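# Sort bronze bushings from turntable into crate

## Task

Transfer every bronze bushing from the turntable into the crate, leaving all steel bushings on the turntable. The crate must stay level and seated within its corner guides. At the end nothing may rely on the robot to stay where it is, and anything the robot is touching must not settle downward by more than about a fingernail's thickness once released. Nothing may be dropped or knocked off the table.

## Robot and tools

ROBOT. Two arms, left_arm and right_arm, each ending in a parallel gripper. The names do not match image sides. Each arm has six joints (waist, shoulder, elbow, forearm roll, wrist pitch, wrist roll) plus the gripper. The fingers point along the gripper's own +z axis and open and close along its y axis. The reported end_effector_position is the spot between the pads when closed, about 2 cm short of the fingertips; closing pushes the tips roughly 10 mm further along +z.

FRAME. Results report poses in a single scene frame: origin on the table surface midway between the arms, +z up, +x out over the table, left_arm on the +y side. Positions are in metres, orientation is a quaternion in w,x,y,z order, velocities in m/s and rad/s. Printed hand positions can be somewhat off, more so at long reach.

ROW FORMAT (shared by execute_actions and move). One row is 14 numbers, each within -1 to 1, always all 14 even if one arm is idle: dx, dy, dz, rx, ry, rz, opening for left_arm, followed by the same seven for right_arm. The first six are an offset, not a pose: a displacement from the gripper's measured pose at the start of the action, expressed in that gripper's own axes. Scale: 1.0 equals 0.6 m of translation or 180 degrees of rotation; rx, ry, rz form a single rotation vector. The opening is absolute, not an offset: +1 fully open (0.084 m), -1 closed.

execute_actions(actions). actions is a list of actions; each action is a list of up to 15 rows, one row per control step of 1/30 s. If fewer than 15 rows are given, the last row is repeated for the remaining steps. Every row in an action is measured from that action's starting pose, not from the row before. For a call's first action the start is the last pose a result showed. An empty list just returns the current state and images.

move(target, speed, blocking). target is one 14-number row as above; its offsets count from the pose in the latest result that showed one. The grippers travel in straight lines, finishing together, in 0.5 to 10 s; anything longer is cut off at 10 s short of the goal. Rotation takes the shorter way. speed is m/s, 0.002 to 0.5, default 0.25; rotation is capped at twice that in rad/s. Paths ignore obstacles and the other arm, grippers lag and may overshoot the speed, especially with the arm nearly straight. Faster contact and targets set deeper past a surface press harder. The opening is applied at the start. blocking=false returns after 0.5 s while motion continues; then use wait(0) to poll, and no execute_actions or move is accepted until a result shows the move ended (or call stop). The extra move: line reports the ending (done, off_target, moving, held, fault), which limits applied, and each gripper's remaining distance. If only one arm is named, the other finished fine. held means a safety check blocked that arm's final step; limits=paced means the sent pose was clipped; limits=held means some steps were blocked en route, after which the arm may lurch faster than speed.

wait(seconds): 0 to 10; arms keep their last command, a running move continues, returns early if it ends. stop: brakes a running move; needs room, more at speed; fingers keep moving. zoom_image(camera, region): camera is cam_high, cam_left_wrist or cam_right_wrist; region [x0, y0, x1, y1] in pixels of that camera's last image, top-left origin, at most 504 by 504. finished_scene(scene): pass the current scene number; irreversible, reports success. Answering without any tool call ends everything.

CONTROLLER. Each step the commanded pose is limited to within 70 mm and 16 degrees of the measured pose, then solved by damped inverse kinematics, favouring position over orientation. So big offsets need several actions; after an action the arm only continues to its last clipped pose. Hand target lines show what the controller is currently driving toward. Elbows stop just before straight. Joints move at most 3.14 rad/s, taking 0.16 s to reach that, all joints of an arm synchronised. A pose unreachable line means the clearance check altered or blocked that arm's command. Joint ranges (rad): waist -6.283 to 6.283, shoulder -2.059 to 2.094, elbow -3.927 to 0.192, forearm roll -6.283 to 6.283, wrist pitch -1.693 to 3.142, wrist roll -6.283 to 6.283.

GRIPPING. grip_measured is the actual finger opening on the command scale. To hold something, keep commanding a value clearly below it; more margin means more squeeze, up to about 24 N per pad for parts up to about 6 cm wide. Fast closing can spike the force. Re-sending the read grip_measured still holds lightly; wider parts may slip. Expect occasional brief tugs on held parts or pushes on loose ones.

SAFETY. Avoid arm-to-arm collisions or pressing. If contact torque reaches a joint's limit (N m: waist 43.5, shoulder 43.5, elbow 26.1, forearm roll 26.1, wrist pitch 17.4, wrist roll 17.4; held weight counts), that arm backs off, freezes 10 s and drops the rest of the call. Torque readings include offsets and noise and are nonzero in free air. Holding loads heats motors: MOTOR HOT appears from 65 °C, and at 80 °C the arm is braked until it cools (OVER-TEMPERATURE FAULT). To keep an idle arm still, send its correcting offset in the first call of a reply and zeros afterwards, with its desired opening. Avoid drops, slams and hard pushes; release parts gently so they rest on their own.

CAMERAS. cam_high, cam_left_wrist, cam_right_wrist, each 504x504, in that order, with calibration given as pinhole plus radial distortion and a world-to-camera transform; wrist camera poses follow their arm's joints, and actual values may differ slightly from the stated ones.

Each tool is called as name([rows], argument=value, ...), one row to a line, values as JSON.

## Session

execute_actions(actions=[])

Scene clock: 0.00 s.
left_arm: end_effector_position=(+0.3604, -0.2560, +0.2649) grip_measured=+1.00 end_effector_quat_wxyz=(+0.147, +0.984, +0.097, +0.035) end_effector_velocity=(-0.000, +0.000, -0.000) end_effector_angular_velocity=(+0.000, +0.001, +0.001) | right_arm: end_effector_position=(+0.7675, -0.5811, +0.2741) grip_measured=+1.00 end_effector_quat_wxyz=(-0.383, +0.669, -0.315, +0.554) end_effector_velocity=(+0.000, -0.000, -0.000) end_effector_angular_velocity=(-0.003, +0.001, +0.000)
Joint positions: left_arm=[-1.037  0.328 -1.573 -0.092  0.952 -1.142  0.084] | right_arm=[-0.202  0.788 -1.904  2.184  0.565 -1.267  0.084]
Joint velocities: left_arm=[-0.    -0.     0.    -0.     0.001 -0.001 -0.   ] | right_arm=[-0.     0.001 -0.001 -0.002 -0.001 -0.001  0.   ]
Joint torques (N m, as the arm reports them, + toward a larger angle): no reading
Motor temperatures (°C, as the motors report them): left_arm=[33 35 39 34 39 36] | right_arm=[35 32 42 33 41 36]
Hand target (left_arm): +0.360, -0.256, +0.265; +0.147, +0.984, +0.097, +0.035
Hand target (right_arm): +0.767, -0.581, +0.274; -0.383, +0.669, -0.315, +0.554
camera_calibration (this result's frames):
cam_left_wrist: T_world_to_cam=[[0.175043, -0.940957, 0.289757, -0.348427], [-0.979367, -0.196597, -0.0467883, 0.384849], [0.100991, -0.275589, -0.955956, 0.280498], [0, 0, 0, 1]] pos_world=[0.409571, -0.174893, 0.387109]
cam_right_wrist: T_world_to_cam=[[0.0122424, -0.508231, -0.861134, -0.0375467], [-0.187623, 0.844735, -0.501219, 0.841912], [0.982165, 0.167705, -0.0850144, -0.505855], [0, 0, 0, 1]] pos_world=[0.655255, -0.64544, 0.346645]

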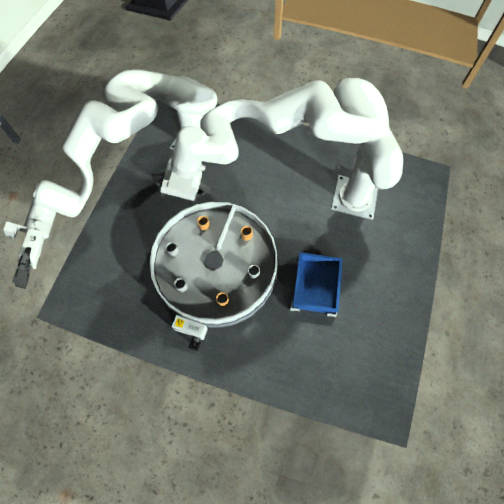

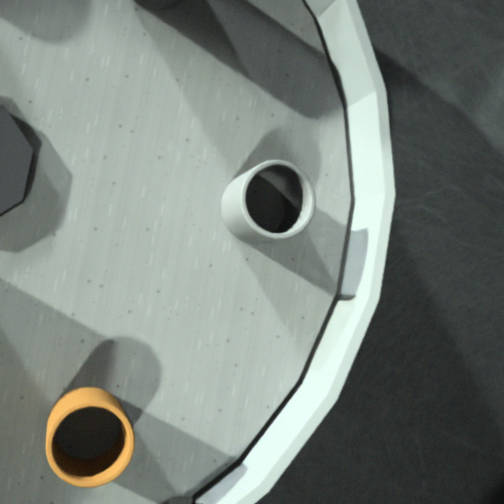

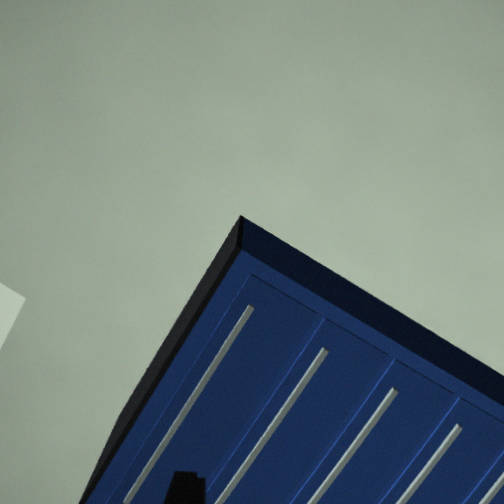

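move(target=[0.005,-0.39,-0.04,0.06,-0.091,0.538,0.3,0,0,0,0,0,0,1])

wait(seconds=8)

Scene clock: 11.30 s.
left_arm: end_effector_position=(+0.3187, -0.0293, +0.2180) grip_measured=+0.29 end_effector_quat_wxyz=(+0.000, +0.729, -0.684, +0.001) end_effector_velocity=(-0.001, +0.001, -0.001) end_effector_angular_velocity=(+0.001, +0.001, -0.007) | right_arm: end_effector_position=(+0.7675, -0.5811, +0.2741) grip_measured=+1.00 end_effector_quat_wxyz=(-0.383, +0.669, -0.315, +0.554) end_effector_velocity=(+0.000, +0.000, +0.001) end_effector_angular_velocity=(-0.001, -0.002, +0.001)
Joint positions: left_arm=[-0.861 -0.133 -0.965 -0.001  1.098  0.696  0.056] | right_arm=[-0.202  0.788 -1.904  2.184  0.565 -1.267  0.084]
Joint velocities: left_arm=[ 0.001 -0.003  0.005 -0.    -0.001  0.008  0.   ] | right_arm=[-0.    -0.001 -0.     0.     0.002 -0.001  0.   ]
Joint torques (N m, as the arm reports them, + toward a larger angle): left_arm=[  0.28 -22.84 -12.47  -1.47  -2.24  -0.01] | right_arm=[ -0.96 -40.46 -24.83  -0.54   1.47   0.08]
Motor temperatures (°C, as the motors report them): left_arm=[33 37 45 34 39 36] | right_arm=[35 34 45 33 41 36]
Hand target (left_arm): +0.319, -0.029, +0.218; +0.000, +0.729, -0.684, +0.001
Hand target (right_arm): +0.767, -0.581, +0.274; -0.383, +0.669, -0.315, +0.554
Off the commanded pose (left_arm): 0.000 m, 0 deg.
Off the commanded pose (right_arm): 0.000 m, 0 deg.
move: done
camera_calibration (this result's frames):
cam_left_wrist: T_world_to_cam=[[-0.998352, -0.056897, -0.00744317, 0.350436], [-0.0568511, 0.998363, -0.00623406, 0.118558], [0.00778569, -0.00580063, -0.999953, 0.34955], [0, 0, 0, 1]] pos_world=[0.353878, -0.0963979, 0.352881]
cam_right_wrist: T_world_to_cam=[[0.0122424, -0.508231, -0.861134, -0.0375468], [-0.187623, 0.844735, -0.501219, 0.841912], [0.982165, 0.167705, -0.0850144, -0.505855], [0, 0, 0, 1]] pos_world=[0.655255, -0.64544, 0.346645]

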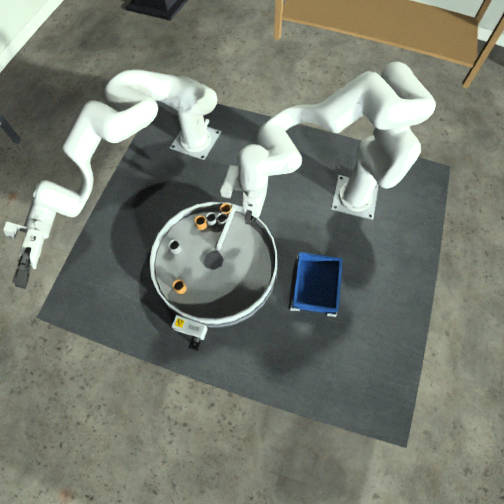

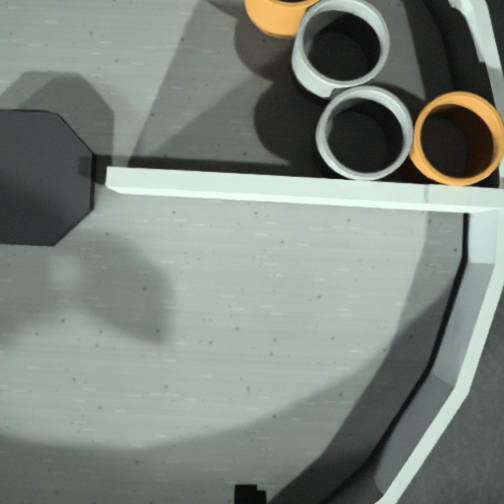

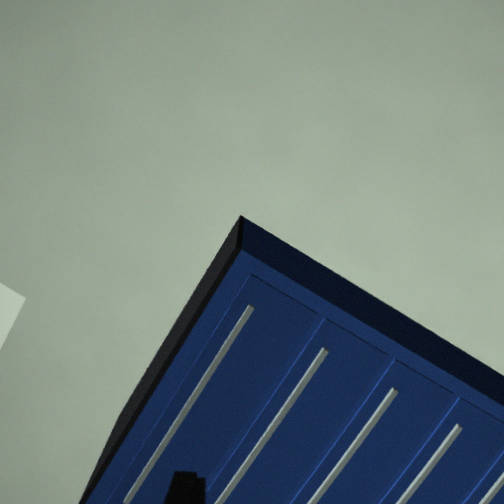

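Scene clock: 19.30 s.
left_arm: end_effector_position=(+0.3187, -0.0292, +0.2180) grip_measured=+0.29 end_effector_quat_wxyz=(+0.000, +0.729, -0.684, +0.001) end_effector_velocity=(+0.000, +0.001, -0.001) end_effector_angular_velocity=(+0.001, +0.001, +0.003) | right_arm: end_effector_position=(+0.7675, -0.5811, +0.2741) grip_measured=+1.00 end_effector_quat_wxyz=(-0.383, +0.669, -0.315, +0.554) end_effector_velocity=(-0.000, -0.000, +0.000) end_effector_angular_velocity=(-0.001, +0.000, -0.001)
Joint positions: left_arm=[-0.861 -0.134 -0.965 -0.001  1.098  0.697  0.056] | right_arm=[-0.202  0.788 -1.904  2.184  0.565 -1.267  0.084]
Joint velocities: left_arm=[ 0.002  0.     0.002 -0.     0.    -0.001 -0.   ] | right_arm=[-0.    -0.    -0.     0.    -0.001 -0.001  0.   ]
Joint torques (N m, as the arm reports them, + toward a larger angle): left_arm=[  0.61 -22.37 -12.16  -1.22  -2.28  -0.07] | right_arm=[ -0.52 -40.49 -24.96  -0.43   1.42   0.25]
Motor temperatures (°C, as the motors report them): left_arm=[33 37 46 34 39 36] | right_arm=[35 35 47 33 41 36]
Hand target (left_arm): +0.319, -0.029, +0.218; +0.000, +0.729, -0.684, +0.001
Hand target (right_arm): +0.767, -0.581, +0.274; -0.383, +0.669, -0.315, +0.554
Off the commanded pose (left_arm): 0.000 m, 0 deg.
Off the commanded pose (right_arm): 0.000 m, 0 deg.
wait: 8.00 s; at rest by 0.17 s
camera_calibration (this result's frames):
cam_left_wrist: T_world_to_cam=[[-0.998381, -0.0563875, -0.0074828, 0.35045], [-0.0563416, 0.998392, -0.00621072, 0.118267], [0.00782097, -0.00577907, -0.999953, 0.349524], [0, 0, 0, 1]] pos_world=[0.353812, -0.0962955, 0.352865]
cam_right_wrist: T_world_to_cam=[[0.0122423, -0.508231, -0.861134, -0.0375469], [-0.187624, 0.844735, -0.501219, 0.841912], [0.982165, 0.167705, -0.0850146, -0.505855], [0, 0, 0, 1]] pos_world=[0.655255, -0.64544, 0.346644]

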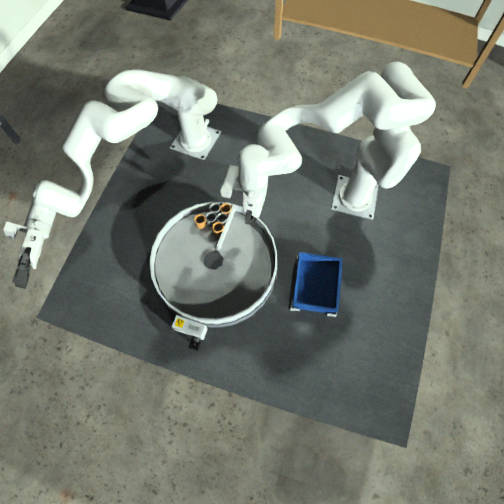

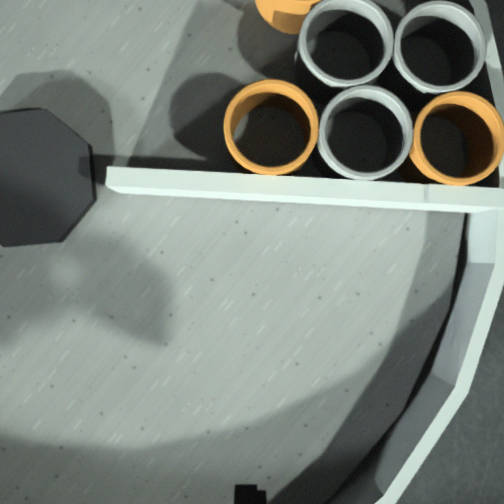

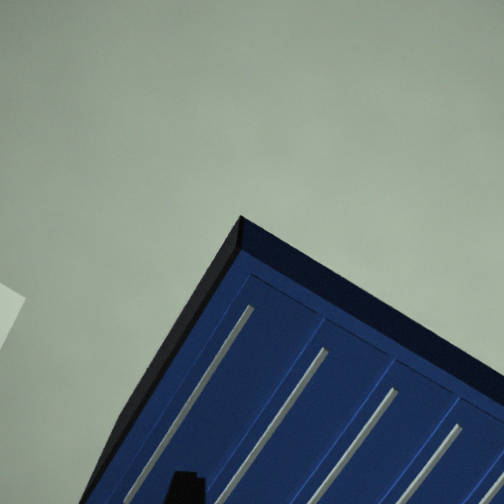

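move(target=[0.38,0.03,-0.07,0,0,1,0.3,0,0,0,0,0,0,1])

Scene clock: 30.77 s.
left_arm: end_effector_position=(+0.3153, -0.2576, +0.2610) grip_measured=+0.29 end_effector_quat_wxyz=(+0.001, +0.684, +0.730, -0.000) end_effector_velocity=(+0.000, -0.000, +0.000) end_effector_angular_velocity=(+0.002, +0.001, -0.006) | right_arm: end_effector_position=(+0.7675, -0.5811, +0.2741) grip_measured=+1.00 end_effector_quat_wxyz=(-0.383, +0.669, -0.315, +0.554) end_effector_velocity=(-0.000, -0.000, +0.000) end_effector_angular_velocity=(-0.002, +0.001, -0.001)
Joint positions: left_arm=[-1.124  0.527 -1.95  -0.     1.421  3.574  0.056] | right_arm=[-0.202  0.788 -1.904  2.184  0.565 -1.267  0.084]
Joint velocities: left_arm=[ 0.     0.005 -0.009 -0.     0.007  0.006  0.   ] | right_arm=[-0.    -0.001  0.    -0.002 -0.002 -0.     0.   ]
Joint torques (N m, as the arm reports them, + toward a larger angle): left_arm=[ -0.35 -39.57 -12.36  -1.05  -2.08   0.29] | right_arm=[ -0.8  -40.55 -25.02  -0.47   1.42   0.29]
Motor temperatures (°C, as the motors report them): left_arm=[33 37 48 34 39 36] | right_arm=[35 36 49 33 41 36]
Hand target (left_arm): +0.315, -0.258, +0.261; +0.001, +0.684, +0.729, -0.000
Hand target (right_arm): +0.767, -0.581, +0.274; -0.383, +0.669, -0.315, +0.554
Off the commanded pose (left_arm): 0.001 m, 0 deg.
Off the commanded pose (right_arm): 0.000 m, 0 deg.
move: done
camera_calibration (this result's frames):
cam_left_wrist: T_world_to_cam=[[0.998325, 0.0574854, -0.00656671, -0.265945], [0.0574662, -0.998343, -0.00307576, -0.204671], [-0.00673264, 0.00269325, -0.999974, 0.398067], [0, 0, 0, 1]] pos_world=[0.279941, -0.190116, 0.39568]
cam_right_wrist: T_world_to_cam=[[0.0122423, -0.508231, -0.861134, -0.0375468], [-0.187623, 0.844735, -0.501219, 0.841911], [0.982165, 0.167705, -0.0850145, -0.505855], [0, 0, 0, 1]] pos_world=[0.655255, -0.64544, 0.346644]

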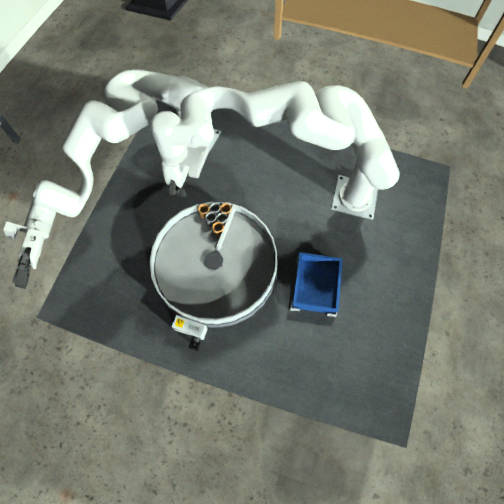

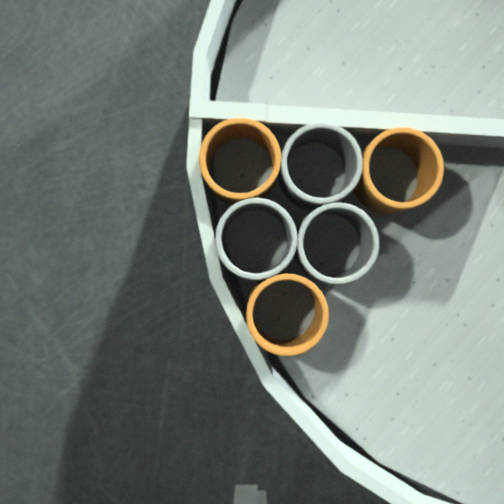

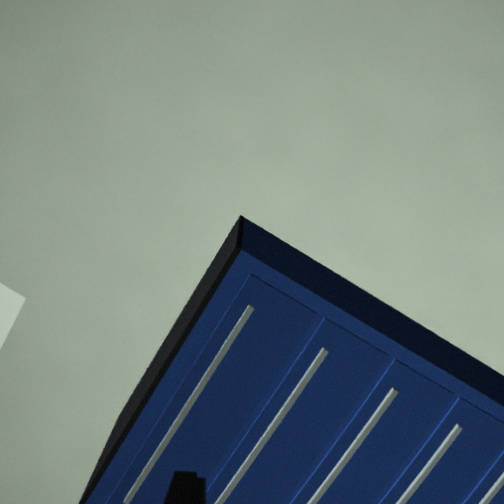

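move(target=[0.173,0.077,0.16,0,0,0,-0.2,0,0,0,0,0,0,1])

move(target=[0,0,0.06,0,0,0,-0.2,0,0,0,0,0,0,1], speed=0.03)

move(target=[0,0,0,0,0,0,-1,0,0,0,0,0,0,1])

move(target=[0,0,-0.2,0,0,0,-1,0,0,0,0,0,0,1], speed=0.1)

Scene clock: 39.83 s.
left_arm: end_effector_position=(+0.3546, -0.1521, +0.1652) grip_measured=-0.22 end_effector_quat_wxyz=(+0.001, +0.684, +0.729, -0.000) end_effector_velocity=(+0.000, +0.003, -0.005) end_effector_angular_velocity=(+0.000, +0.002, +0.000) | right_arm: end_effector_position=(+0.7675, -0.5811, +0.2741) grip_measured=+1.00 end_effector_quat_wxyz=(-0.383, +0.669, -0.315, +0.554) end_effector_velocity=(-0.000, -0.000, -0.001) end_effector_angular_velocity=(+0.002, +0.000, -0.001)
Joint positions: left_arm=[-0.968  0.307 -1.351 -0.001  1.041  3.731  0.035] | right_arm=[-0.202  0.788 -1.904  2.184  0.565 -1.267  0.084]
Joint velocities: left_arm=[ 0.005 -0.002  0.016 -0.002 -0.013  0.005 -0.   ] | right_arm=[ 0.     0.001  0.     0.002 -0.     0.    -0.   ]
Joint torques (N m, as the arm reports them, + toward a larger angle): left_arm=[  0.38 -34.55 -11.99  -1.72  -1.98   0.3 ] | right_arm=[ -0.85 -40.45 -25.12  -0.19   1.49   0.16]
Motor temperatures (°C, as the motors report them): left_arm=[33 39 48 34 39 36] | right_arm=[35 37 50 33 41 36]
Hand target (left_arm): +0.355, -0.152, +0.165; +0.001, +0.684, +0.729, -0.000
Hand target (right_arm): +0.767, -0.581, +0.274; -0.383, +0.669, -0.315, +0.554
Off the commanded pose (left_arm): 0.001 m, 0 deg.
Off the commanded pose (right_arm): 0.000 m, 0 deg.
move: done
camera_calibration (this result's frames):
cam_left_wrist: T_world_to_cam=[[0.998385, 0.0564649, -0.00632789, -0.312092], [0.0564487, -0.998402, -0.00271038, -0.10161], [-0.00647082, 0.0023488, -0.999976, 0.302024], [0, 0, 0, 1]] pos_world=[0.319278, -0.0845348, 0.299766]
cam_right_wrist: T_world_to_cam=[[0.0122421, -0.50823, -0.861134, -0.0375465], [-0.187624, 0.844735, -0.501219, 0.841911], [0.982165, 0.167705, -0.0850146, -0.505855], [0, 0, 0, 1]] pos_world=[0.655255, -0.64544, 0.346644]

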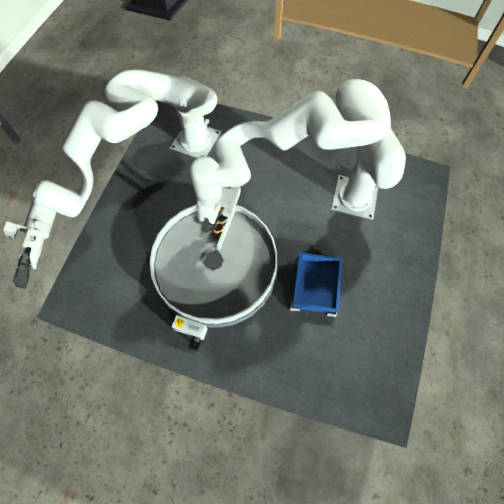

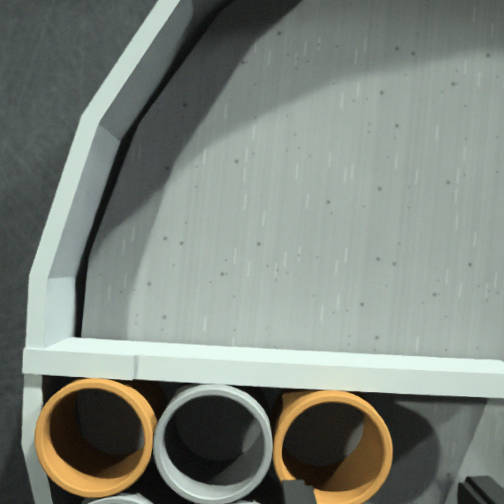

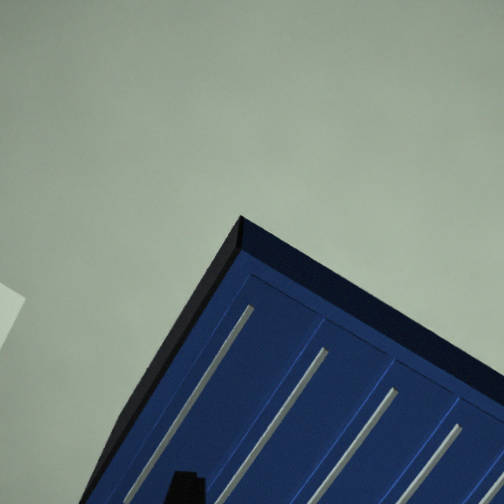

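Scene clock: 41.33 s.
left_arm: end_effector_position=(+0.3546, -0.1523, +0.1294) grip_measured=-0.22 end_effector_quat_wxyz=(+0.001, +0.684, +0.729, -0.000) end_effector_velocity=(+0.000, -0.002, +0.000) end_effector_angular_velocity=(-0.004, -0.002, -0.002) | right_arm: end_effector_position=(+0.7675, -0.5811, +0.2741) grip_measured=+1.00 end_effector_quat_wxyz=(-0.383, +0.669, -0.315, +0.554) end_effector_velocity=(-0.000, -0.000, -0.001) end_effector_angular_velocity=(-0.000, +0.002, -0.001)
Joint positions: left_arm=[-0.968  0.351 -1.304 -0.001  0.951  3.731  0.035] | right_arm=[-0.202  0.788 -1.904  2.184  0.565 -1.267  0.084]
Joint velocities: left_arm=[-0.001  0.    -0.    -0.001 -0.005  0.001  0.   ] | right_arm=[-0.     0.001 -0.     0.    -0.001 -0.001  0.   ]
Joint torques (N m, as the arm reports them, + toward a larger angle): left_arm=[  0.59 -34.33 -11.63  -1.08  -2.25   0.04] | right_arm=[ -0.69 -40.42 -24.95  -0.53   1.51   0.14]
Motor temperatures (°C, as the motors report them): left_arm=[33 39 48 34 39 36] | right_arm=[35 37 50 33 41 36]
Hand target (left_arm): +0.355, -0.152, +0.129; +0.001, +0.684, +0.729, -0.000
Hand target (right_arm): +0.767, -0.581, +0.274; -0.383, +0.669, -0.315, +0.554
Off the commanded pose (left_arm): 0.000 m, 0 deg.
Off the commanded pose (right_arm): 0.000 m, 0 deg.
move: done
camera_calibration (this result's frames):
cam_left_wrist: T_world_to_cam=[[0.998392, 0.0563404, -0.00631354, -0.312374], [0.0563253, -0.998409, -0.00254454, -0.10191], [-0.00644686, 0.00218483, -0.999977, 0.266215], [0, 0, 0, 1]] pos_world=[0.319327, -0.0847298, 0.263977]
cam_right_wrist: T_world_to_cam=[[0.0122421, -0.50823, -0.861134, -0.0375464], [-0.187623, 0.844735, -0.501219, 0.841911], [0.982165, 0.167705, -0.0850145, -0.505855], [0, 0, 0, 1]] pos_world=[0.655255, -0.64544, 0.346644]

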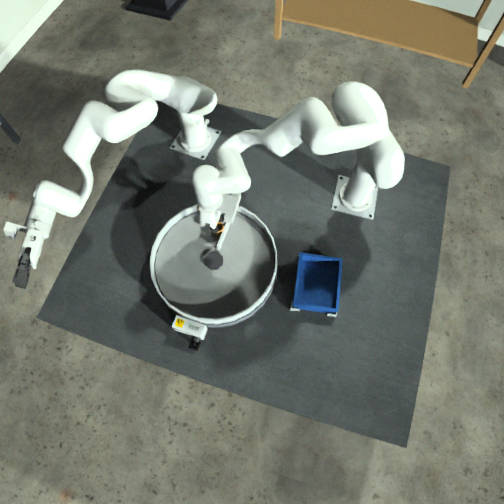

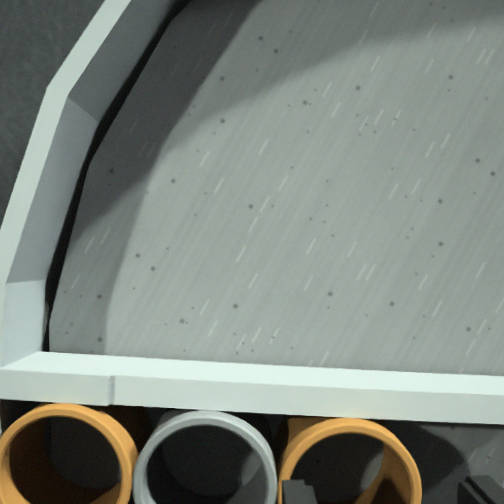

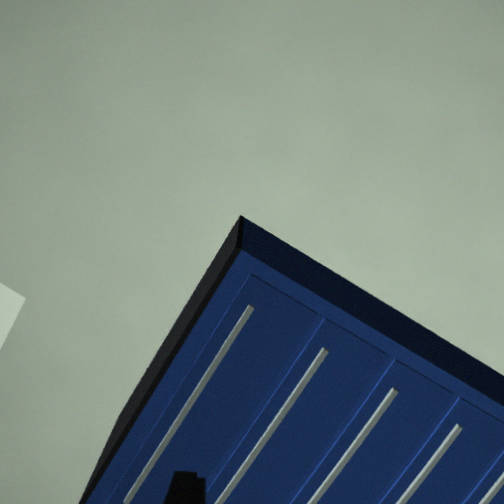

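Scene clock: 41.83 s.
left_arm: end_effector_position=(+0.3546, -0.1523, +0.1294) grip_measured=-1.00 end_effector_quat_wxyz=(+0.001, +0.684, +0.729, -0.000) end_effector_velocity=(-0.000, +0.000, -0.001) end_effector_angular_velocity=(+0.001, +0.000, -0.002) | right_arm: end_effector_position=(+0.7675, -0.5811, +0.2741) grip_measured=+1.00 end_effector_quat_wxyz=(-0.383, +0.669, -0.315, +0.554) end_effector_velocity=(-0.000, -0.000, -0.000) end_effector_angular_velocity=(-0.003, +0.001, -0.001)
Joint positions: left_arm=[-0.968  0.351 -1.304 -0.001  0.951  3.731  0.   ] | right_arm=[-0.202  0.788 -1.904  2.184  0.565 -1.267  0.084]
Joint velocities: left_arm=[ 0.     0.     0.001  0.001 -0.001  0.001  0.   ] | right_arm=[-0.    -0.     0.    -0.001 -0.002 -0.002  0.   ]
Joint torques (N m, as the arm reports them, + toward a larger angle): left_arm=[  0.99 -34.53 -11.82  -1.09  -1.96   0.14] | right_arm=[ -0.63 -40.36 -24.97  -0.47   1.49   0.19]
Motor temperatures (°C, as the motors report them): left_arm=[33 39 48 34 39 36] | right_arm=[35 37 50 33 41 36]
Hand target (left_arm): +0.355, -0.152, +0.129; +0.001, +0.684, +0.729, -0.000
Hand target (right_arm): +0.767, -0.581, +0.274; -0.383, +0.669, -0.315, +0.554
Off the commanded pose (left_arm): 0.000 m, 0 deg.
Off the commanded pose (right_arm): 0.000 m, 0 deg.
move: done
camera_calibration (this result's frames):
cam_left_wrist: T_world_to_cam=[[0.998392, 0.0563405, -0.00630436, -0.312377], [0.0563255, -0.998409, -0.00253091, -0.101914], [-0.00643692, 0.00217175, -0.999977, 0.266218], [0, 0, 0, 1]] pos_world=[0.319328, -0.0847307, 0.263984]
cam_right_wrist: T_world_to_cam=[[0.0122422, -0.50823, -0.861134, -0.0375464], [-0.187623, 0.844735, -0.501219, 0.841911], [0.982165, 0.167705, -0.0850145, -0.505855], [0, 0, 0, 1]] pos_world=[0.655255, -0.64544, 0.346644]

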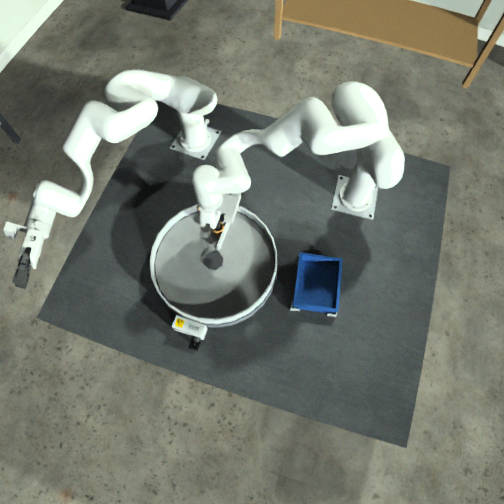

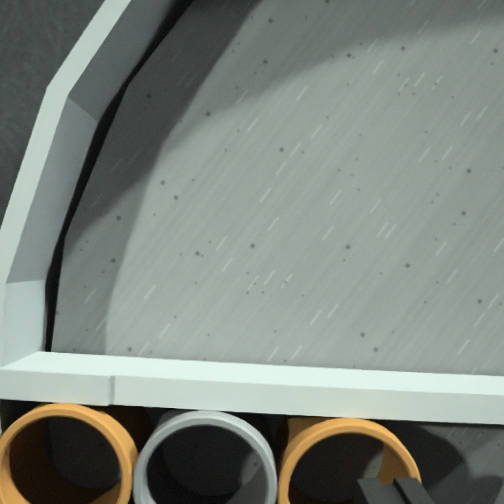

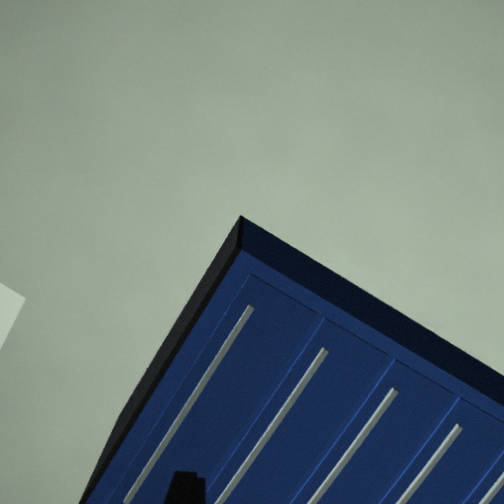

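Scene clock: 43.43 s.
left_arm: end_effector_position=(+0.3544, -0.1515, +0.2486) grip_measured=-1.00 end_effector_quat_wxyz=(+0.001, +0.684, +0.729, -0.000) end_effector_velocity=(+0.000, -0.000, +0.003) end_effector_angular_velocity=(-0.000, -0.000, +0.000) | right_arm: end_effector_position=(+0.7675, -0.5811, +0.2741) grip_measured=+1.00 end_effector_quat_wxyz=(-0.383, +0.669, -0.315, +0.554) end_effector_velocity=(+0.000, +0.000, +0.000) end_effector_angular_velocity=(-0.002, -0.001, +0.001)
Joint positions: left_arm=[-0.968  0.248 -1.512 -0.     1.262  3.731  0.   ] | right_arm=[-0.202  0.788 -1.904  2.184  0.565 -1.267  0.084]
Joint velocities: left_arm=[ 0.     0.001 -0.009  0.     0.008  0.     0.   ] | right_arm=[-0.    -0.    -0.    -0.002  0.001 -0.001  0.   ]
Joint torques (N m, as the arm reports them, + toward a larger angle): left_arm=[  0.35 -33.29 -12.46  -1.15  -1.87   0.14] | right_arm=[ -1.02 -40.29 -25.18  -0.37   1.58   0.24]
Motor temperatures (°C, as the motors report them): left_arm=[33 39 48 34 39 36] | right_arm=[35 37 50 33 41 36]
Hand target (left_arm): +0.355, -0.152, +0.249; +0.001, +0.684, +0.729, -0.000
Hand target (right_arm): +0.767, -0.581, +0.274; -0.383, +0.669, -0.315, +0.554
Off the commanded pose (left_arm): 0.001 m, 0 deg.
Off the commanded pose (right_arm): 0.000 m, 0 deg.
move: done
camera_calibration (this result's frames):
cam_left_wrist: T_world_to_cam=[[0.998363, 0.056799, -0.00671463, -0.311283], [0.0567761, -0.998381, -0.00355372, -0.100702], [-0.00690561, 0.00316668, -0.999971, 0.38579], [0, 0, 0, 1]] pos_world=[0.319155, -0.0840797, 0.383331]
cam_right_wrist: T_world_to_cam=[[0.0122422, -0.50823, -0.861134, -0.0375462], [-0.187623, 0.844735, -0.501219, 0.841911], [0.982165, 0.167705, -0.0850144, -0.505855], [0, 0, 0, 1]] pos_world=[0.655255, -0.64544, 0.346644]

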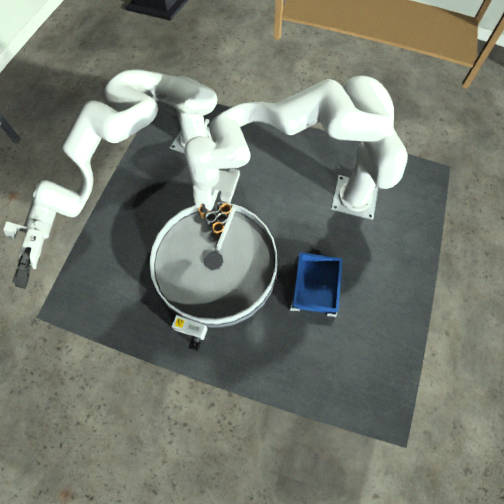

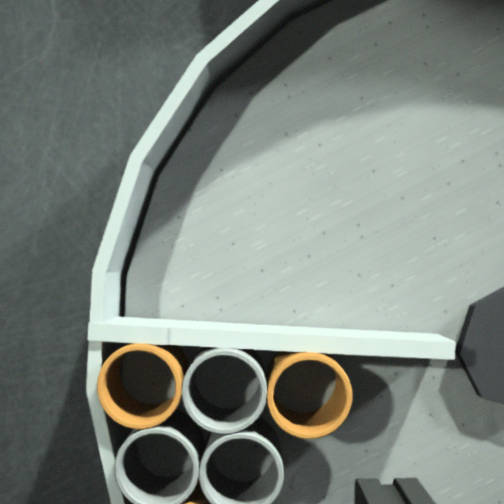

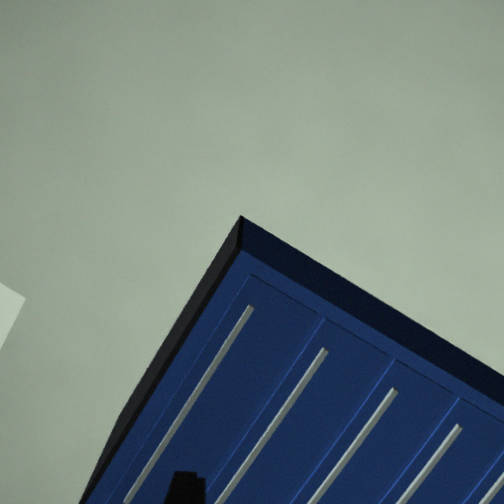

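move(target=[-0.06,0.06,0.2,0,0,0,0.5,0,0,0,0,0,0,1])

move(target=[0,0,0.07,0,0,0,0.5,0,0,0,0,0,0,1], speed=0.04)

move(target=[0.066,-0.052,0,0,0,0,0.5,0,0,0,0,0,0,1], speed=0.04)

move(target=[0,0,0,0,0,0,-1,0,0,0,0,0,0,1])

move(target=[0,0,-0.25,0,0,0,-1,0,0,0,0,0,0,1], speed=0.1)

Scene clock: 53.40 s.
left_arm: end_effector_position=(+0.3928, -0.1859, +0.1297) grip_measured=+0.49 end_effector_quat_wxyz=(+0.001, +0.684, +0.729, -0.000) end_effector_velocity=(-0.001, +0.003, -0.008) end_effector_angular_velocity=(+0.012, +0.010, +0.001) | right_arm: end_effector_position=(+0.7675, -0.5811, +0.2741) grip_measured=+1.00 end_effector_quat_wxyz=(-0.383, +0.669, -0.315, +0.554) end_effector_velocity=(-0.000, +0.000, -0.001) end_effector_angular_velocity=(+0.000, +0.002, +0.000)
Joint positions: left_arm=[-0.952  0.518 -1.558 -0.001  1.037  3.748  0.065] | right_arm=[-0.202  0.788 -1.904  2.184  0.565 -1.267  0.084]
Joint velocities: left_arm=[ 0.001  0.012  0.003 -0.     0.001  0.001 -0.   ] | right_arm=[ 0.     0.001  0.001 -0.001 -0.001  0.001  0.   ]
Joint torques (N m, as the arm reports them, + toward a larger angle): left_arm=[  0.88 -38.26 -12.13  -1.32  -2.27   0.15] | right_arm=[ -0.54 -40.57 -25.07  -0.3    1.46   0.22]
Motor temperatures (°C, as the motors report them): left_arm=[33 39 49 34 39 36] | right_arm=[35 37 50 33 41 36]
Hand target (left_arm): +0.393, -0.186, +0.129; +0.001, +0.684, +0.729, -0.000
Hand target (right_arm): +0.767, -0.581, +0.274; -0.383, +0.669, -0.315, +0.554
Off the commanded pose (left_arm): 0.001 m, 0 deg.
Off the commanded pose (right_arm): 0.000 m, 0 deg.
move: done
camera_calibration (this result's frames):
cam_left_wrist: T_world_to_cam=[[0.99839, 0.0564156, -0.00597252, -0.348568], [0.0564031, -0.998406, -0.00224322, -0.137657], [-0.00608955, 0.00190274, -0.99998, 0.266702], [0, 0, 0, 1]] pos_world=[0.357395, -0.11828, 0.264306]
cam_right_wrist: T_world_to_cam=[[0.0122424, -0.50823, -0.861134, -0.0375463], [-0.187623, 0.844735, -0.501219, 0.841911], [0.982165, 0.167705, -0.0850142, -0.505855], [0, 0, 0, 1]] pos_world=[0.655255, -0.64544, 0.346644]

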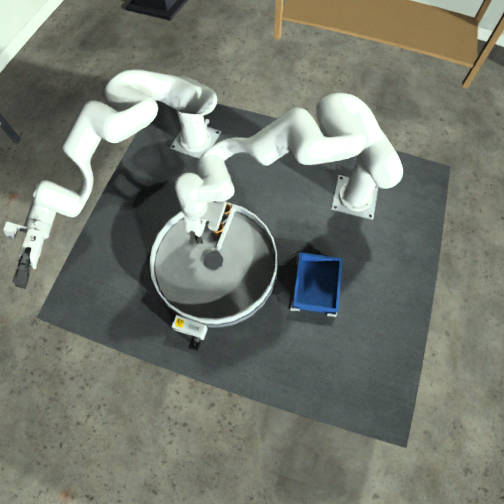

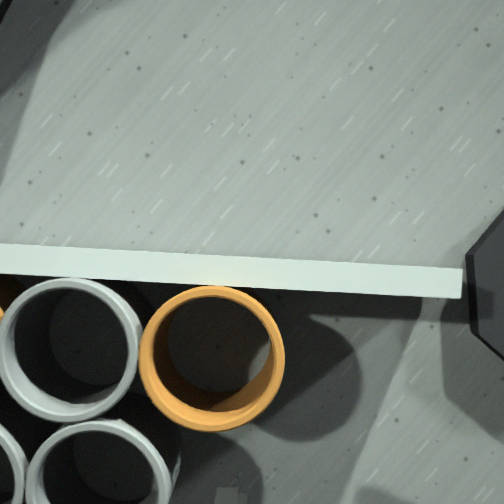

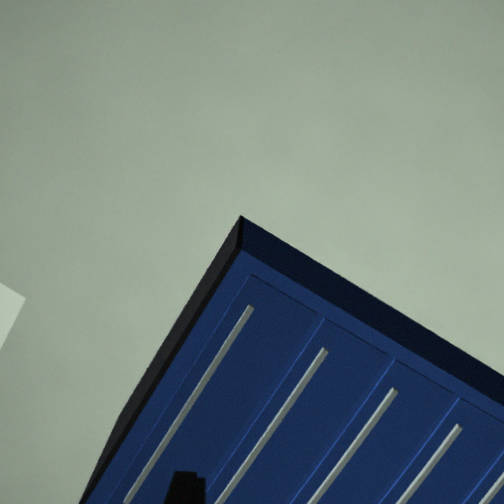

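Scene clock: 54.77 s.
left_arm: end_effector_position=(+0.3929, -0.1862, +0.0881) grip_measured=+0.49 end_effector_quat_wxyz=(+0.002, +0.684, +0.729, -0.001) end_effector_velocity=(+0.001, -0.001, +0.001) end_effector_angular_velocity=(-0.004, -0.003, +0.001) | right_arm: end_effector_position=(+0.7675, -0.5811, +0.2741) grip_measured=+1.00 end_effector_quat_wxyz=(-0.383, +0.669, -0.315, +0.554) end_effector_velocity=(-0.000, -0.000, -0.000) end_effector_angular_velocity=(+0.001, -0.000, -0.000)
Joint positions: left_arm=[-0.952  0.573 -1.518 -0.001  0.942  3.748  0.065] | right_arm=[-0.202  0.788 -1.904  2.184  0.565 -1.267  0.084]
Joint velocities: left_arm=[-0.     0.    -0.001 -0.    -0.004 -0.001 -0.   ] | right_arm=[-0.    -0.     0.     0.001  0.     0.    -0.   ]
Joint torques (N m, as the arm reports them, + toward a larger angle): left_arm=[  0.25 -39.49 -12.    -1.21  -2.05   0.07] | right_arm=[ -0.93 -40.61 -24.94  -0.25   1.49   0.11]
Motor temperatures (°C, as the motors report them): left_arm=[33 39 49 34 39 36] | right_arm=[35 37 50 33 41 36]
Hand target (left_arm): +0.393, -0.186, +0.088; +0.001, +0.684, +0.729, -0.001
Hand target (right_arm): +0.767, -0.581, +0.274; -0.383, +0.669, -0.315, +0.554
Off the commanded pose (left_arm): 0.000 m, 0 deg.
Off the commanded pose (right_arm): 0.000 m, 0 deg.
move: done
camera_calibration (this result's frames):
cam_left_wrist: T_world_to_cam=[[0.998398, 0.0562851, -0.00580222, -0.348959], [0.0562752, -0.998414, -0.00184867, -0.138074], [-0.00589707, 0.00151919, -0.999981, 0.224892], [0, 0, 0, 1]] pos_world=[0.357497, -0.118556, 0.222608]
cam_right_wrist: T_world_to_cam=[[0.0122423, -0.50823, -0.861134, -0.0375463], [-0.187623, 0.844735, -0.501219, 0.841911], [0.982165, 0.167705, -0.0850143, -0.505855], [0, 0, 0, 1]] pos_world=[0.655255, -0.64544, 0.346644]

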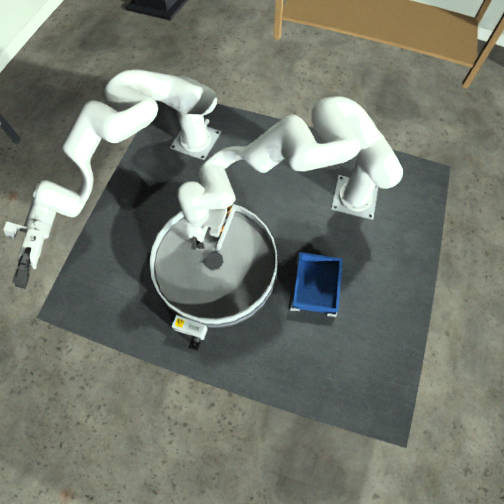

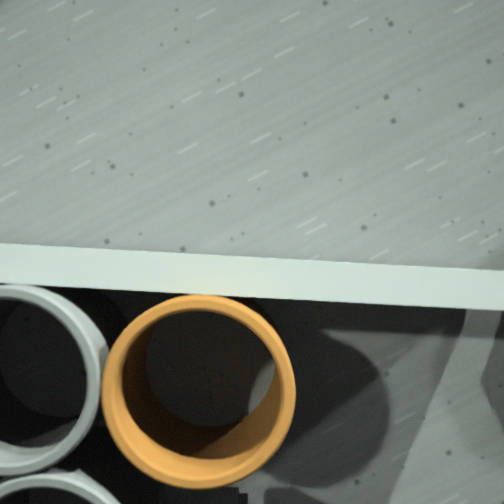

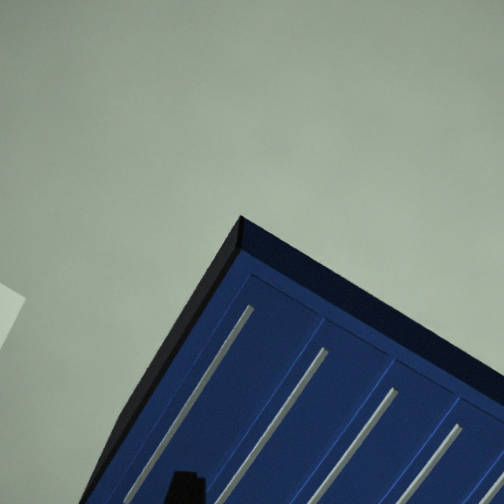

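Scene clock: 65.87 s.
left_arm: end_effector_position=(+0.3938, -0.1913, +0.1268) grip_measured=+0.49 end_effector_quat_wxyz=(+0.059, +0.682, +0.729, -0.010) end_effector_velocity=(-0.001, -0.000, -0.000) end_effector_angular_velocity=(+0.000, +0.000, -0.000) | right_arm: end_effector_position=(+0.7675, -0.5811, +0.2741) grip_measured=+1.00 end_effector_quat_wxyz=(-0.383, +0.669, -0.315, +0.554) end_effector_velocity=(+0.000, +0.000, +0.000) end_effector_angular_velocity=(-0.001, -0.000, +0.001)
Joint positions: left_arm=[-0.956  0.453 -1.417 -0.001  0.844  3.741  0.065] | right_arm=[-0.202  0.788 -1.904  2.184  0.565 -1.267  0.084]
Joint velocities: left_arm=[-0.001 -0.     0.001 -0.    -0.    -0.     0.   ] | right_arm=[ 0.     0.    -0.001 -0.002  0.001  0.001 -0.   ]
Joint torques (N m, as the arm reports them, + toward a larger angle): left_arm=[  0.51 -37.24 -12.35  -0.89  -2.61  -0.08] | right_arm=[ -0.95 -40.38 -24.87  -0.45   1.44   0.12]
Motor temperatures (°C, as the motors report them): left_arm=[33 40 48 34 40 36] | right_arm=[35 38 51 33 41 36]
Hand target (left_arm): +0.394, -0.191, +0.127; +0.059, +0.682, +0.729, -0.010
Hand target (right_arm): +0.767, -0.581, +0.274; -0.383, +0.669, -0.315, +0.554
Off the commanded pose (left_arm): 0.067 m, 7 deg.
Off the commanded pose (right_arm): 0.000 m, 0 deg.
TORQUE FAULT: the external load on joint 3 (elbow) of the left arm reached its load limit, and that arm stopped for 10 seconds. That time counts as 18 of the actions that you can send in this scene. A torque fault stops only its own arm. That arm's remaining commands of this call were not run. Joint 3 (elbow) of that arm moved back by up to 3 degrees. That arm holds there, with its grip as last carried out, and accepts commands again: back off and push less far. That arm stops again, at the same cost, whenever a joint's load reaches its limit.
move: fault (left_arm)
camera_calibration (this result's frames):
cam_left_wrist: T_world_to_cam=[[0.996273, 0.0619704, 0.0599984, -0.355828], [0.056193, -0.994022, 0.0936087, -0.15433], [0.0654407, -0.0898883, -0.9938, 0.217303], [0, 0, 0, 1]] pos_world=[0.348954, -0.111824, 0.251751]
cam_right_wrist: T_world_to_cam=[[0.0122423, -0.50823, -0.861134, -0.0375463], [-0.187623, 0.844735, -0.501219, 0.841911], [0.982165, 0.167705, -0.0850143, -0.505855], [0, 0, 0, 1]] pos_world=[0.655255, -0.64544, 0.346644]

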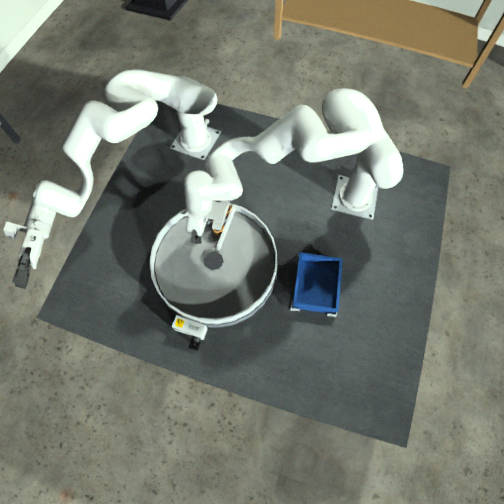

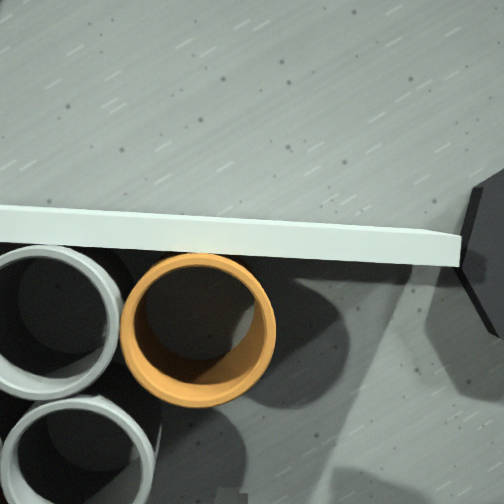

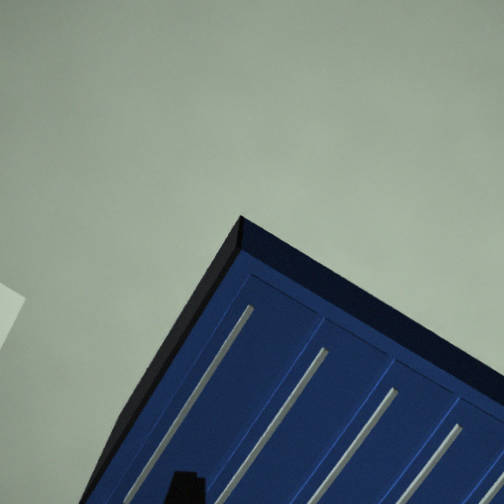

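not run: a fault stop came before this call.

not run: a fault stop came before this call.


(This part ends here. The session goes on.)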